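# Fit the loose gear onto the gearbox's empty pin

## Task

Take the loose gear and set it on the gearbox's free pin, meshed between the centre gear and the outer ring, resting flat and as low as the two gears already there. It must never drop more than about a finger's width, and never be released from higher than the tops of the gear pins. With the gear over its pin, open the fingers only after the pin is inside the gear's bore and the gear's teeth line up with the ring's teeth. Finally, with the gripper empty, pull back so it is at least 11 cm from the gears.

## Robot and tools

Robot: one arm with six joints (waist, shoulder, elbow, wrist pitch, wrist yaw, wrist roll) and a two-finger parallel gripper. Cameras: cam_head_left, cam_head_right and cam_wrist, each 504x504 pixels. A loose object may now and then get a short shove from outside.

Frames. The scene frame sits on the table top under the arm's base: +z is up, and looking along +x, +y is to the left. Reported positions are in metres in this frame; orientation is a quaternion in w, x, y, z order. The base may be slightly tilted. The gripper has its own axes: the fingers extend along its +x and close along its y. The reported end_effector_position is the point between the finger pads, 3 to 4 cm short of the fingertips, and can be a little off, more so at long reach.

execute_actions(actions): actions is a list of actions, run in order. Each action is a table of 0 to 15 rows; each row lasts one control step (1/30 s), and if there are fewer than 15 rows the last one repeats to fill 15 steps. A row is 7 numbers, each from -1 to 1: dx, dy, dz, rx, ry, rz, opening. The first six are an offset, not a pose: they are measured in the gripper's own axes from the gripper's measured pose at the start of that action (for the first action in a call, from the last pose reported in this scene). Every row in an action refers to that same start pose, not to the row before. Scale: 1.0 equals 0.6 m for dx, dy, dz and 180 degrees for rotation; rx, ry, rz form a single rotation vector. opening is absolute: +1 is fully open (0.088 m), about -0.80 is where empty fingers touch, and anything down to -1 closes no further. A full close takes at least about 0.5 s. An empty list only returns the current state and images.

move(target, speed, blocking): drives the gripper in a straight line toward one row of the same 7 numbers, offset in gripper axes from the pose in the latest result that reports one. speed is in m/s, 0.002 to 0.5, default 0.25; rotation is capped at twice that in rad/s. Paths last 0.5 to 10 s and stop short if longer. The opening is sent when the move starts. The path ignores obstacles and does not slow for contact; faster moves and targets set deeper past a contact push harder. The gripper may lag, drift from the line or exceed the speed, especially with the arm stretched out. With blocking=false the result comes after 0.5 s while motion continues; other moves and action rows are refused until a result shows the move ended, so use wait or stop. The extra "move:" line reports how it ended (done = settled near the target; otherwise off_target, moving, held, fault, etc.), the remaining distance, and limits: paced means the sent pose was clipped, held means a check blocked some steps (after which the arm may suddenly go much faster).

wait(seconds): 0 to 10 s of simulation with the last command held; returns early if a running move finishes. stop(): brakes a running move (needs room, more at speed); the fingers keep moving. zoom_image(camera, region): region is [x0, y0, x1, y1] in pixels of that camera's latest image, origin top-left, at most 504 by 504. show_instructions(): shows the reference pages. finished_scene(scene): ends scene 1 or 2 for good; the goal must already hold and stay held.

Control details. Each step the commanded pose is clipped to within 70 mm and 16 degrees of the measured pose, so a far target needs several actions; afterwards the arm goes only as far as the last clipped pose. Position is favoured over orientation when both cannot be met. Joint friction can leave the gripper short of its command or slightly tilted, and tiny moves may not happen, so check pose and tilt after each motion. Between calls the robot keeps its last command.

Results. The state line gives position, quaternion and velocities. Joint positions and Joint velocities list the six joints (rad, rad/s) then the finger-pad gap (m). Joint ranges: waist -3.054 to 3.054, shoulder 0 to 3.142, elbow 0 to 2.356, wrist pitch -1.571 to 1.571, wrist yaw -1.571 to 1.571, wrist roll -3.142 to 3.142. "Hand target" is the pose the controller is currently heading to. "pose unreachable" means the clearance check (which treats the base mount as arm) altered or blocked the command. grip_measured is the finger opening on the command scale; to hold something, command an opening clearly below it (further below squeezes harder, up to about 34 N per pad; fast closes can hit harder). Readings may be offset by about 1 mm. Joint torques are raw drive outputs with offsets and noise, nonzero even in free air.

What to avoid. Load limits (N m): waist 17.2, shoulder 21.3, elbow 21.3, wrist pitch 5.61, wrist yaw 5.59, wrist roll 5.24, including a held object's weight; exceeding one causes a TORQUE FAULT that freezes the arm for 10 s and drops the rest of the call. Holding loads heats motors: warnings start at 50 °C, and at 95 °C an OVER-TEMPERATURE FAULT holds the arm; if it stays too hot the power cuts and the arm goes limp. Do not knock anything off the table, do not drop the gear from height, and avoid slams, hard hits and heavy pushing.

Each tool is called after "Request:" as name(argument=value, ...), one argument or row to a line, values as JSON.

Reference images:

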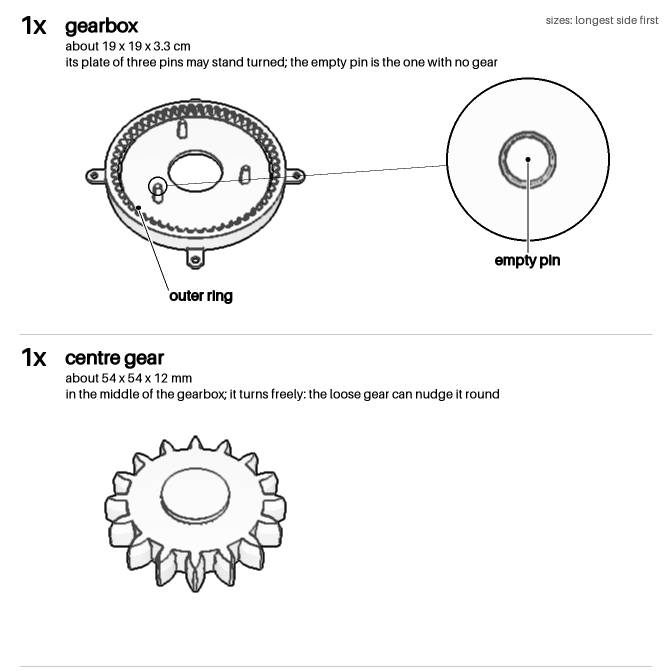

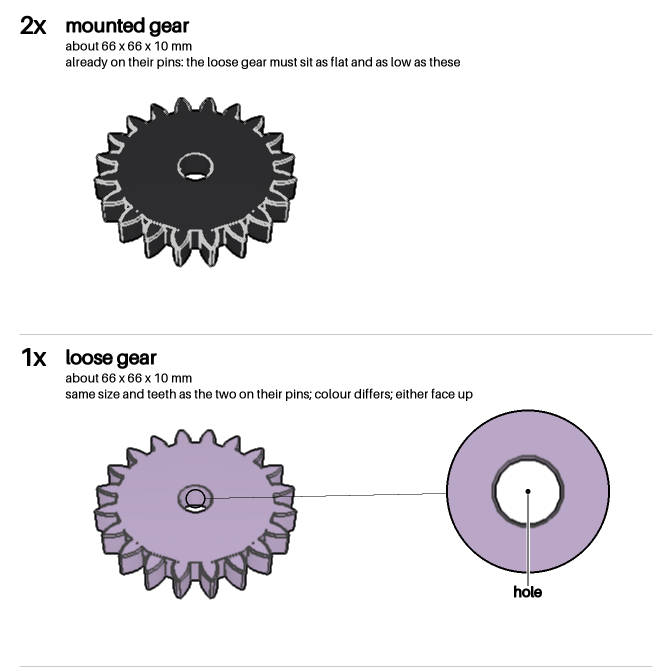

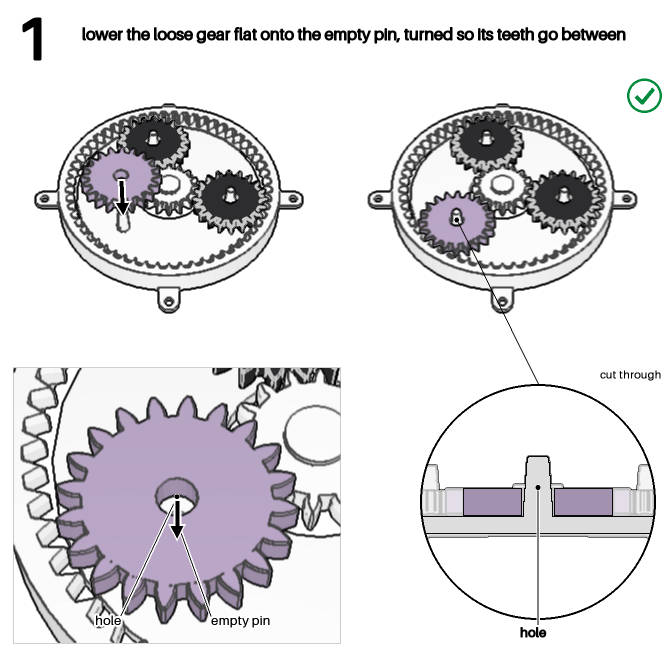

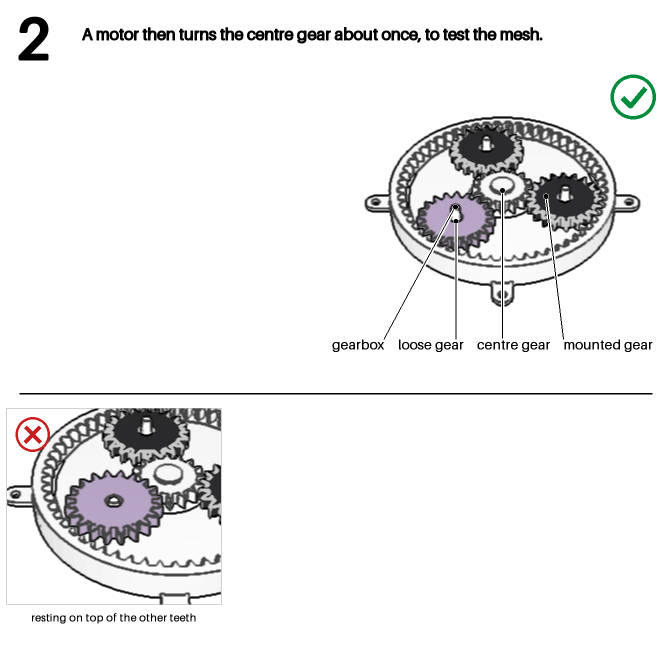

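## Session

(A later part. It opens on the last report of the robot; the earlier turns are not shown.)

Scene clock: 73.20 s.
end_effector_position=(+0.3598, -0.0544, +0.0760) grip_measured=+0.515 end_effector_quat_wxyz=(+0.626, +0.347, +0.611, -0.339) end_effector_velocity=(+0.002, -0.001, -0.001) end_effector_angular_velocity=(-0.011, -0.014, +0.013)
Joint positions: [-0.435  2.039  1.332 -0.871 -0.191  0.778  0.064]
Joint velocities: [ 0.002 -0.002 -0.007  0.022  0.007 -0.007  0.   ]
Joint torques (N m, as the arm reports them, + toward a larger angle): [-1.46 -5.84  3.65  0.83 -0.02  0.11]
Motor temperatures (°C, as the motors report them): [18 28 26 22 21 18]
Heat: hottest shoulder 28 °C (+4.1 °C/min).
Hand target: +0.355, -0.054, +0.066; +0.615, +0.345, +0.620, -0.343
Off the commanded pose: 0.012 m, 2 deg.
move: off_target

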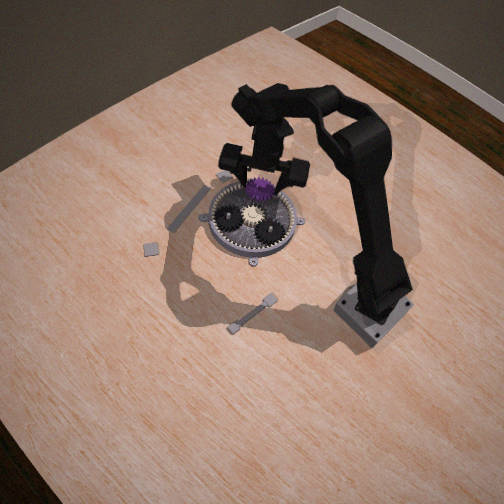

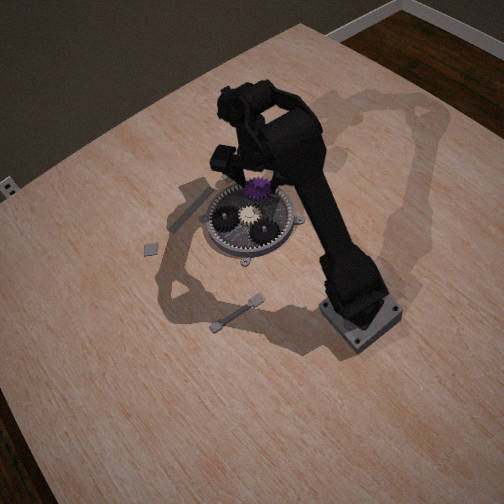

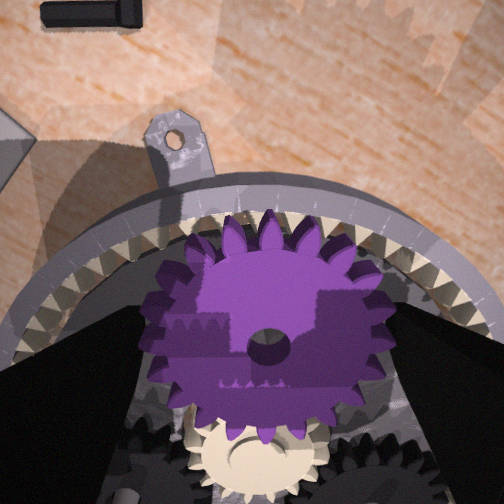

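Request:
move(
  target=[0.018,-0.013,-0.01,0,0.012,-0.012,0.2],
  speed=0.015,
)

Request:
zoom_image(
  camera="cam_wrist",
  region=[140,150,400,410],
)

Scene clock: 80.30 s.
end_effector_position=(+0.3562, -0.0544, +0.0755) grip_measured=+0.515 end_effector_quat_wxyz=(+0.620, +0.345, +0.617, -0.341) end_effector_velocity=(-0.002, +0.001, +0.000) end_effector_angular_velocity=(+0.009, +0.005, +0.004)
Joint positions: [-0.436  2.04   1.332 -0.887 -0.188  0.775  0.064]
Joint velocities: [-0.002 -0.002 -0.002 -0.007 -0.007 -0.007 -0.   ]
Joint torques (N m, as the arm reports them, + toward a larger angle): [-1.56 -5.67  3.72  0.18 -0.08 -0.14]
Motor temperatures (°C, as the motors report them): [18 28 25 22 21 18]
Heat: hottest shoulder 28 °C (+3.0 °C/min).
Hand target: +0.350, -0.053, +0.065; +0.607, +0.341, +0.630, -0.344
Off the commanded pose: 0.012 m, 2 deg.
move: off_target

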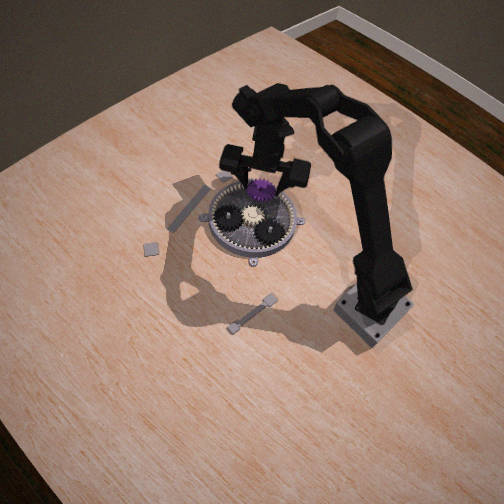

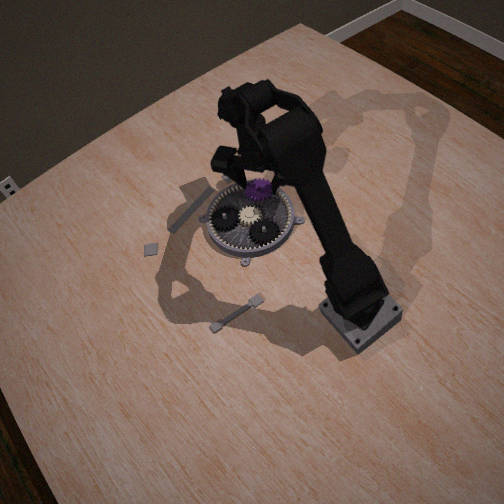

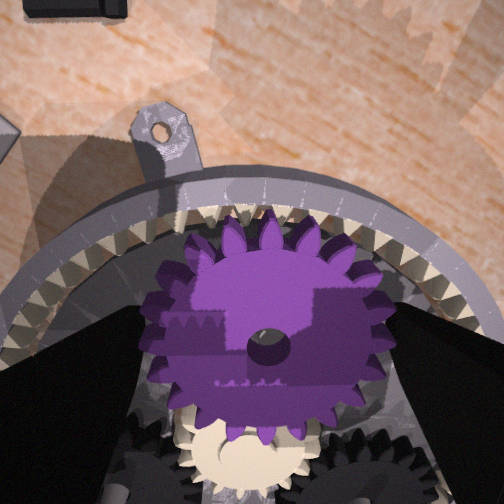

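Region (140, 150, 400, 410) of cam_wrist's 504x504 image, scaled by 1.938, with more detail than that image has.

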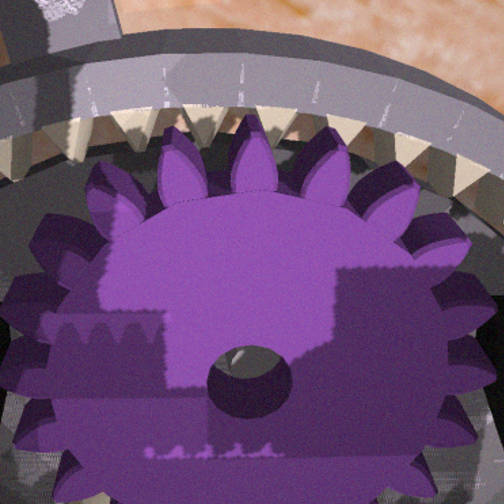

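Request:
move(
  target=[0.018,0.001,-0.009,0,0.005,-0.005,0.2],
  speed=0.015,
)

Request:
zoom_image(
  camera="cam_wrist",
  region=[140,150,400,410],
)

Scene clock: 90.80 s.
end_effector_position=(+0.3582, -0.0520, +0.0747) grip_measured=+0.515 end_effector_quat_wxyz=(+0.622, +0.344, +0.615, -0.341) end_effector_velocity=(-0.000, +0.002, +0.001) end_effector_angular_velocity=(-0.007, +0.005, +0.029)
Joint positions: [-0.427  2.041  1.332 -0.879 -0.187  0.783  0.064]
Joint velocities: [ 0.007 -0.002  0.002 -0.007  0.007 -0.022  0.   ]
Joint torques (N m, as the arm reports them, + toward a larger angle): [-1.18 -6.19  3.52  0.83 -0.14  0.11]
Motor temperatures (°C, as the motors report them): [18 27 25 22 21 18]
Heat: hottest shoulder 27 °C (+2.0 °C/min).
Hand target: +0.354, -0.049, +0.065; +0.613, +0.342, +0.624, -0.343
Off the commanded pose: 0.011 m, 2 deg.
move: off_target

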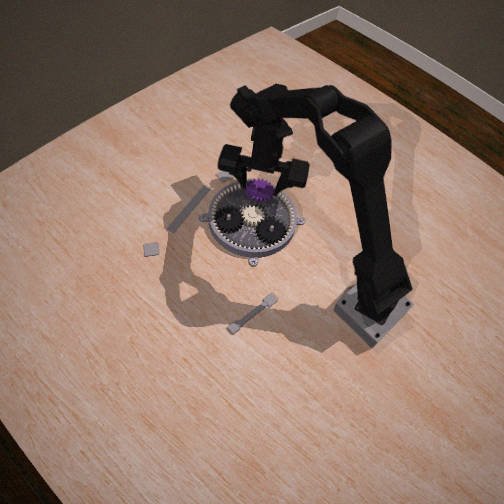

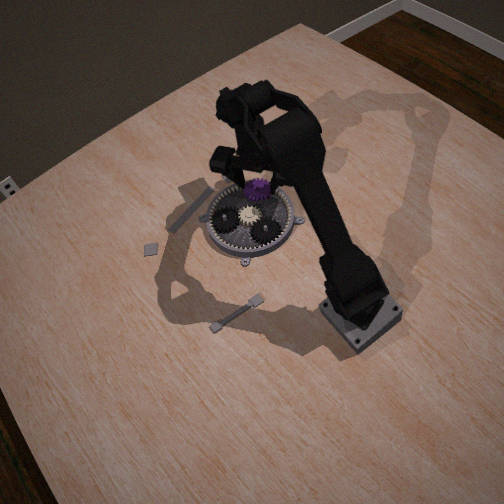

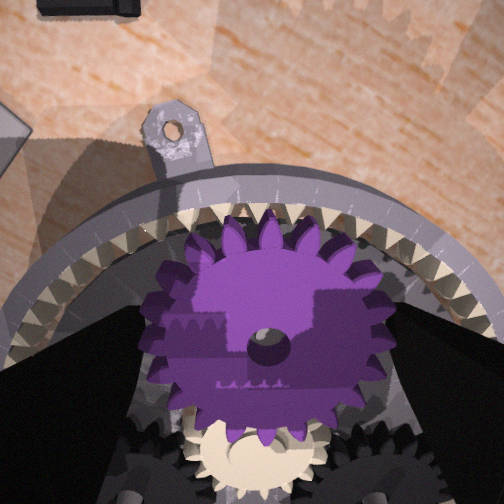

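Region (140, 150, 400, 410) of cam_wrist's 504x504 image, scaled by 1.938, with more detail than that image has.

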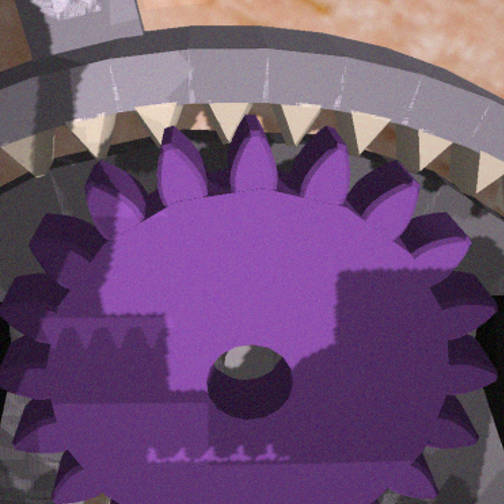

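Request:
move(
  target=[0.03,-0.005,-0.007,0.013,0.006,-0.006,0.2],
  speed=0.015,
)

Request:
zoom_image(
  camera="cam_wrist",
  region=[140,150,400,410],
)

Scene clock: 97.10 s.
end_effector_position=(+0.3630, -0.0492, +0.0734) grip_measured=+0.515 end_effector_quat_wxyz=(+0.623, +0.358, +0.603, -0.346) end_effector_velocity=(-0.002, +0.000, +0.000) end_effector_angular_velocity=(-0.006, +0.009, +0.008)
Joint positions: [-0.419  2.041  1.328 -0.853 -0.195  0.826  0.064]
Joint velocities: [ 0.002 -0.002 -0.002 -0.007  0.007 -0.007  0.   ]
Joint torques (N m, as the arm reports them, + toward a larger angle): [-1.56 -4.97  2.16  1.22  0.23  0.11]
Motor temperatures (°C, as the motors report them): [18 27 25 22 21 18]
Heat: hottest shoulder 27 °C (+1.0 °C/min).
Hand target: +0.353, -0.050, +0.057; +0.606, +0.354, +0.617, -0.356
Off the commanded pose: 0.019 m, 3 deg.
move: off_target

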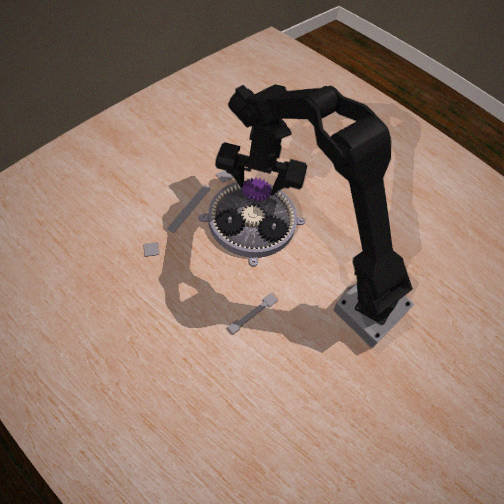

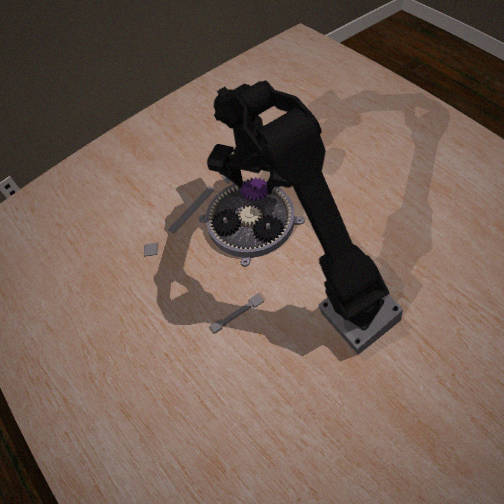

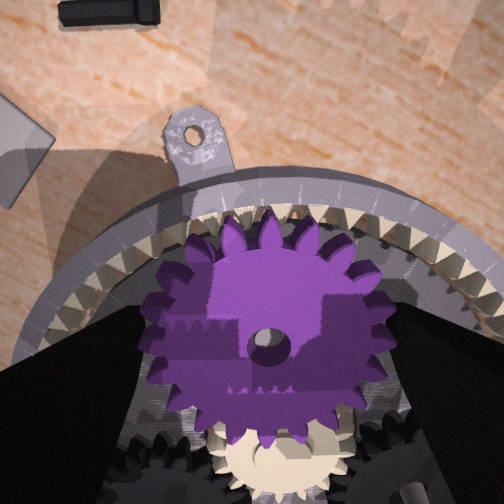

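Region (140, 150, 400, 410) of cam_wrist's 504x504 image, scaled by 1.938, with more detail than that image has.

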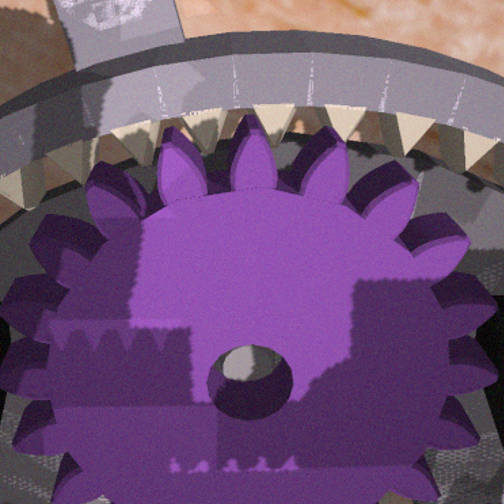

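Request:
move(
  target=[0.024,-0.013,-0.014,0,0.014,-0.015,0.2],
  speed=0.015,
)

Request:
zoom_image(
  camera="cam_wrist",
  region=[140,150,400,410],
)

Scene clock: 103.07 s.
end_effector_position=(+0.3596, -0.0477, +0.0681) grip_measured=+0.515 end_effector_quat_wxyz=(+0.615, +0.355, +0.612, -0.349) end_effector_velocity=(-0.003, -0.002, -0.001) end_effector_angular_velocity=(-0.005, +0.013, +0.003)
Joint positions: [-0.414  2.055  1.328 -0.863 -0.192  0.827  0.064]
Joint velocities: [-0.002  0.002 -0.002 -0.007  0.007 -0.007  0.001]
Joint torques (N m, as the arm reports them, + toward a larger angle): [-1.47 -6.08  3.66 -0.28 -0.15 -0.13]
Motor temperatures (°C, as the motors report them): [18 27 25 22 22 18]
Heat: hottest shoulder 27 °C (+0.0 °C/min).
Hand target: +0.352, -0.046, +0.059; +0.601, +0.351, +0.625, -0.352
Off the commanded pose: 0.012 m, 2 deg.
move: off_target

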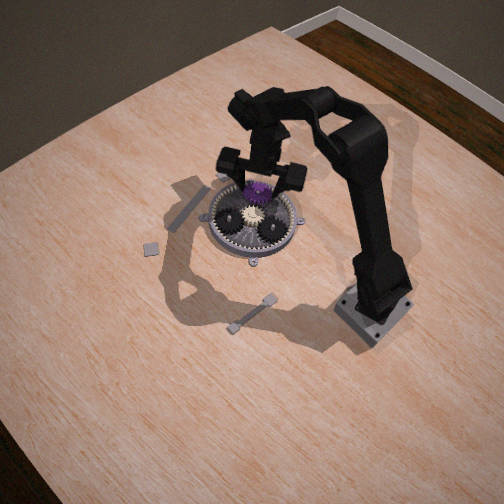

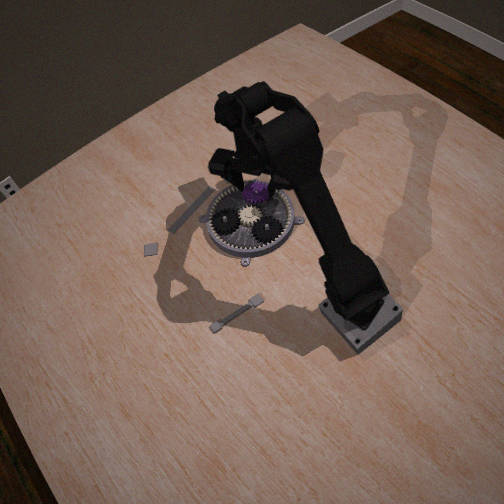

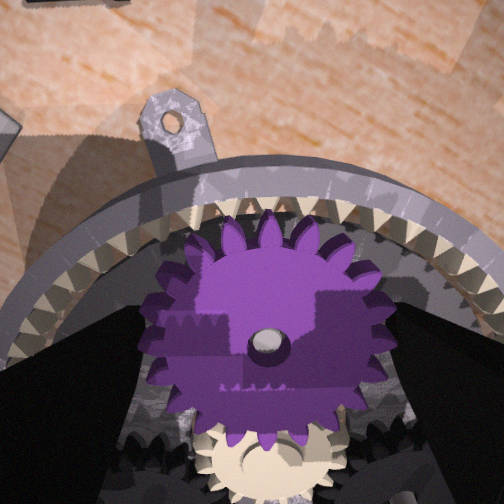

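Region (140, 150, 400, 410) of cam_wrist's 504x504 image, scaled by 1.938, with more detail than that image has.

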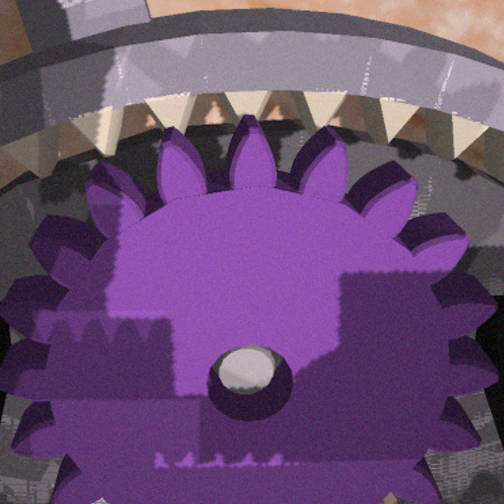

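Rotate half a pitch.

Request:
move(
  target=[0,0,0,-0.05,0,0,0.2],
  speed=0.06,
)

Request:
move(
  target=[0.024,-0.006,-0.007,0,0.008,-0.006,0.2],
  speed=0.015,
)

Scene clock: 108.10 s.
end_effector_position=(+0.3589, -0.0490, +0.0675) grip_measured=+0.515 end_effector_quat_wxyz=(+0.639, +0.307, +0.637, -0.304) end_effector_velocity=(+0.002, -0.002, +0.002) end_effector_angular_velocity=(-0.010, -0.011, +0.022)
Joint positions: [-0.416  2.057  1.328 -0.864 -0.188  0.676  0.064]
Joint velocities: [-0.002 -0.002  0.002  0.007  0.007 -0.022 -0.   ]
Joint torques (N m, as the arm reports them, + toward a larger angle): [-1.76 -8.49  4.75  0.5  -0.16 -0.17]
Motor temperatures (°C, as the motors report them): [18 28 25 22 22 18]
Heat: hottest shoulder 28 °C (+1.0 °C/min).
Hand target: +0.360, -0.048, +0.068; +0.641, +0.306, +0.637, -0.300
Off the commanded pose: 0.002 m, 1 deg.
move: done

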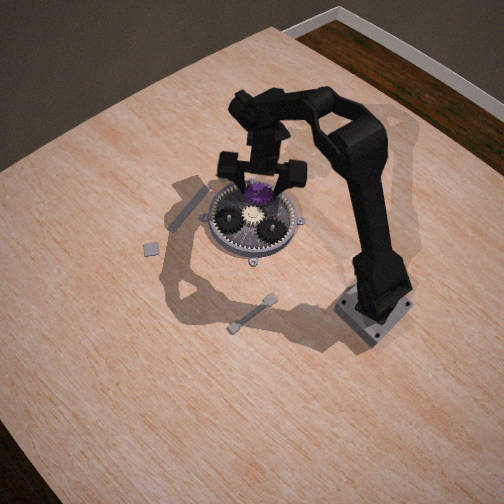

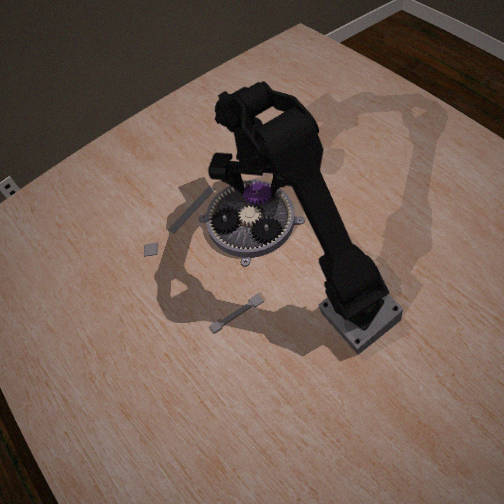

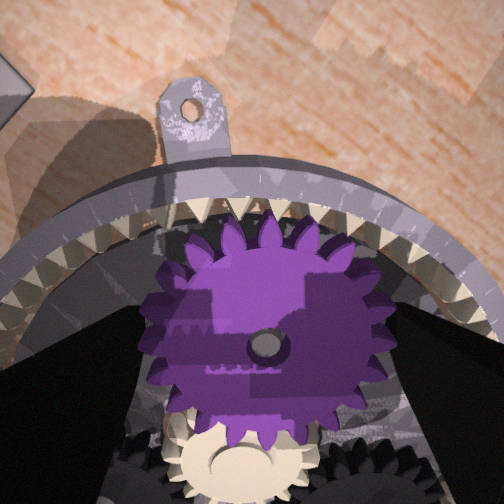

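Scene clock: 109.37 s.
end_effector_position=(+0.3601, -0.0483, +0.0627) grip_measured=+0.523 end_effector_quat_wxyz=(+0.640, +0.306, +0.637, -0.302) end_effector_velocity=(-0.003, +0.001, -0.001) end_effector_angular_velocity=(+0.010, +0.010, +0.003)
Joint positions: [-0.411  2.068  1.324 -0.848 -0.19   0.676  0.065]
Joint velocities: [-0.002  0.002 -0.002 -0.007 -0.007 -0.007 -0.   ]
Joint torques (N m, as the arm reports them, + toward a larger angle): [-1.71 -6.3   3.19  0.45 -0.03  0.01]
Motor temperatures (°C, as the motors report them): [18 28 25 22 22 18]
Heat: hottest shoulder 28 °C (+1.0 °C/min).
Hand target: +0.353, -0.048, +0.053; +0.628, +0.305, +0.648, -0.306
Off the commanded pose: 0.012 m, 2 deg.
move: off_target

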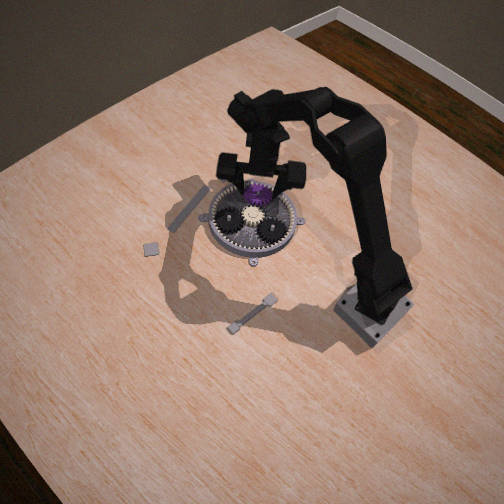

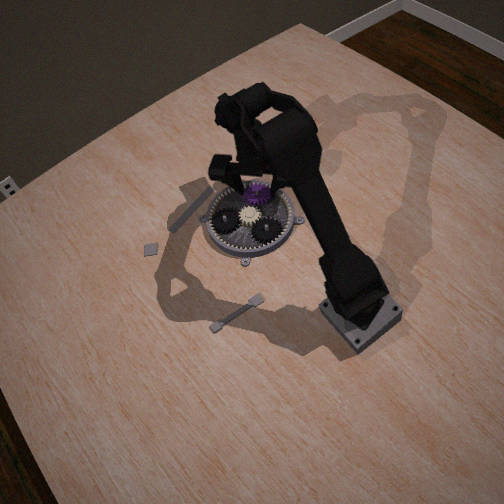

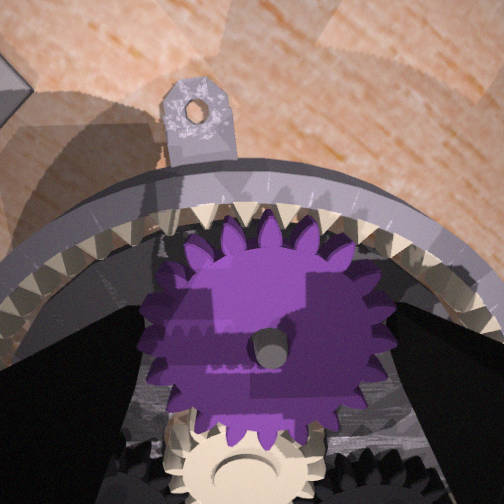

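Meshed. Continue.

Request:
move(
  target=[0.032,-0.007,-0.008,0,0.008,-0.006,0.2],
  speed=0.015,
)

Request:
move(
  target=[0,0,0,0,0,0,0.7],
)

Request:
move(
  target=[-0.25,0,0,0,0,0,0.7],
  speed=0.15,
)

Scene clock: 115.50 s.
end_effector_position=(+0.3604, -0.0484, +0.0560) grip_measured=+0.523 end_effector_quat_wxyz=(+0.641, +0.304, +0.637, -0.301) end_effector_velocity=(-0.004, +0.001, -0.001) end_effector_angular_velocity=(+0.010, +0.010, +0.003)
Joint positions: [-0.408  2.078  1.31  -0.82  -0.189  0.676  0.065]
Joint velocities: [-0.002 -0.002 -0.007 -0.007 -0.007 -0.007 -0.   ]
Joint torques (N m, as the arm reports them, + toward a larger angle): [-1.42 -5.59  3.1   0.97 -0.11  0.08]
Motor temperatures (°C, as the motors report them): [18 28 25 22 22 18]
Heat: hottest shoulder 28 °C (+1.0 °C/min).
Hand target: +0.354, -0.047, +0.044; +0.629, +0.303, +0.648, -0.305
Off the commanded pose: 0.014 m, 2 deg.
move: off_target

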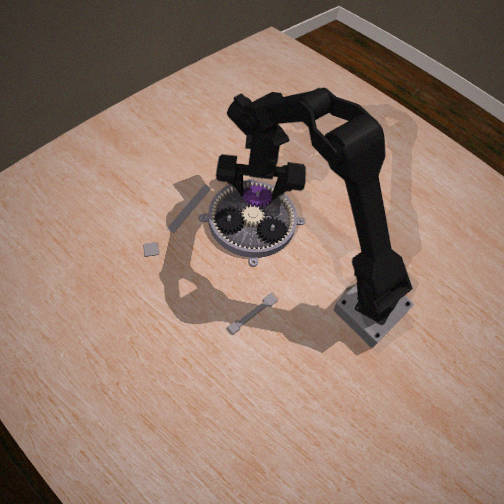

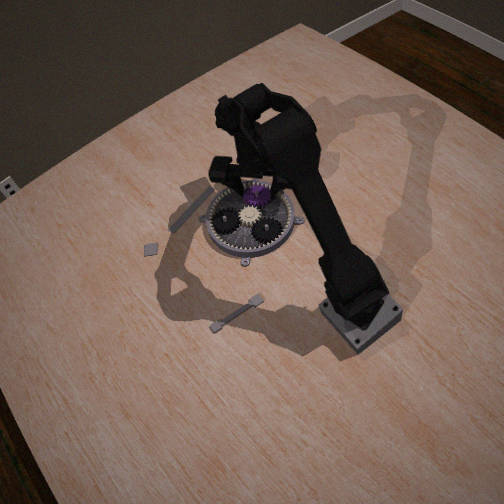

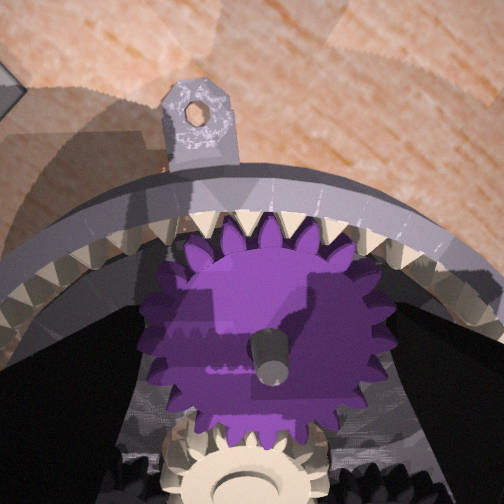

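Scene clock: 116.13 s.
end_effector_position=(+0.3604, -0.0486, +0.0561) grip_measured=+0.698 end_effector_quat_wxyz=(+0.642, +0.304, +0.636, -0.301) end_effector_velocity=(-0.001, +0.000, -0.000) end_effector_angular_velocity=(+0.009, +0.005, +0.004)
Joint positions: [-0.408  2.078  1.31  -0.82  -0.189  0.676  0.073]
Joint velocities: [-0.002  0.002  0.002 -0.007 -0.007 -0.007  0.   ]
Joint torques (N m, as the arm reports them, + toward a larger angle): [-1.88 -8.28  4.64  0.41 -0.04 -0.02]
Motor temperatures (°C, as the motors report them): [18 28 25 22 22 18]
Heat: hottest shoulder 28 °C (+1.0 °C/min).
Hand target: +0.360, -0.048, +0.056; +0.641, +0.304, +0.637, -0.301
Off the commanded pose: 0.000 m, 0 deg.
move: done

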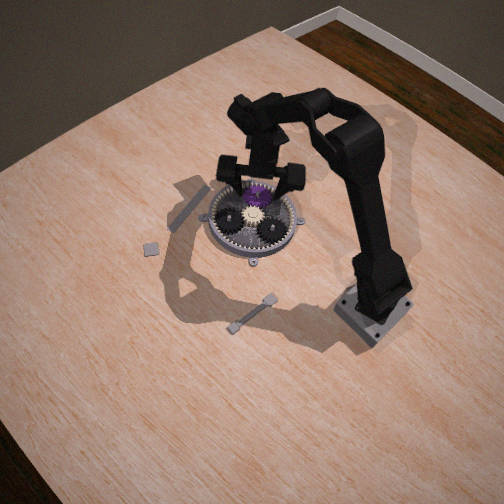

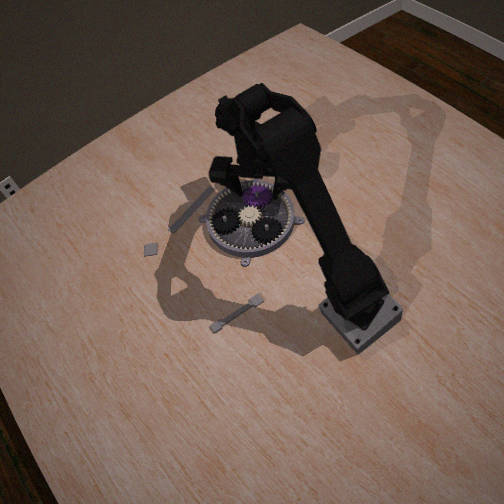

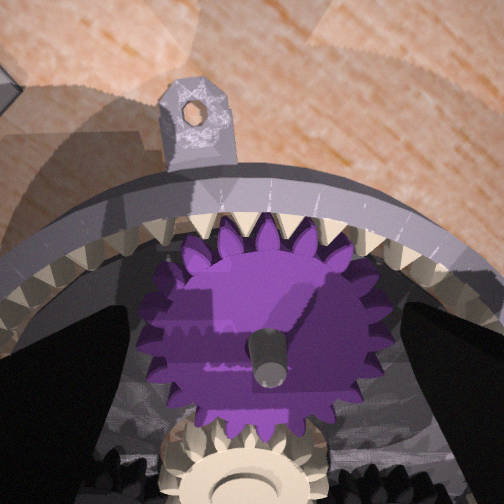

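Scene clock: 117.63 s.
end_effector_position=(+0.3568, -0.0482, +0.2023) grip_measured=+0.700 end_effector_quat_wxyz=(+0.637, +0.306, +0.640, -0.302) end_effector_velocity=(-0.003, +0.002, +0.003) end_effector_angular_velocity=(+0.010, +0.009, +0.017)
Joint positions: [-0.484  1.952  1.72  -1.381 -0.19   0.601  0.073]
Joint velocities: [-0.002 -0.002  0.007 -0.022 -0.007 -0.022 -0.   ]
Joint torques (N m, as the arm reports them, + toward a larger angle): [-2.1  -8.36  6.41  0.18  0.06 -0.16]
Motor temperatures (°C, as the motors report them): [19 28 25 22 22 18]
Heat: hottest shoulder 28 °C (+1.0 °C/min).
Hand target: +0.358, -0.049, +0.206; +0.642, +0.304, +0.637, -0.301
Off the commanded pose: 0.004 m, 1 deg.
move: done

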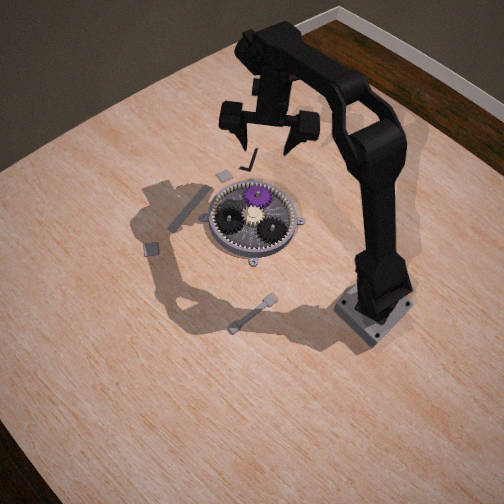

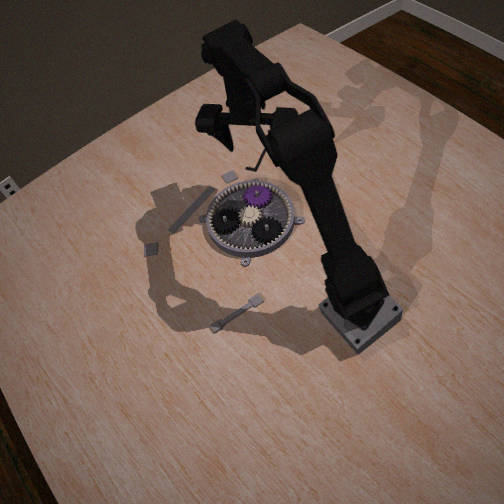

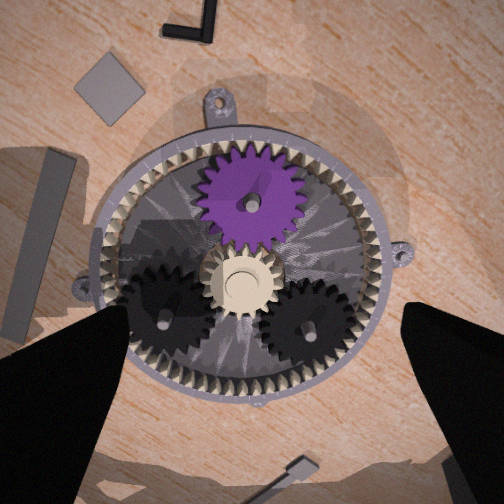

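Request:
finished_scene(
  scene=1,
)

The scene is finished: the task was done.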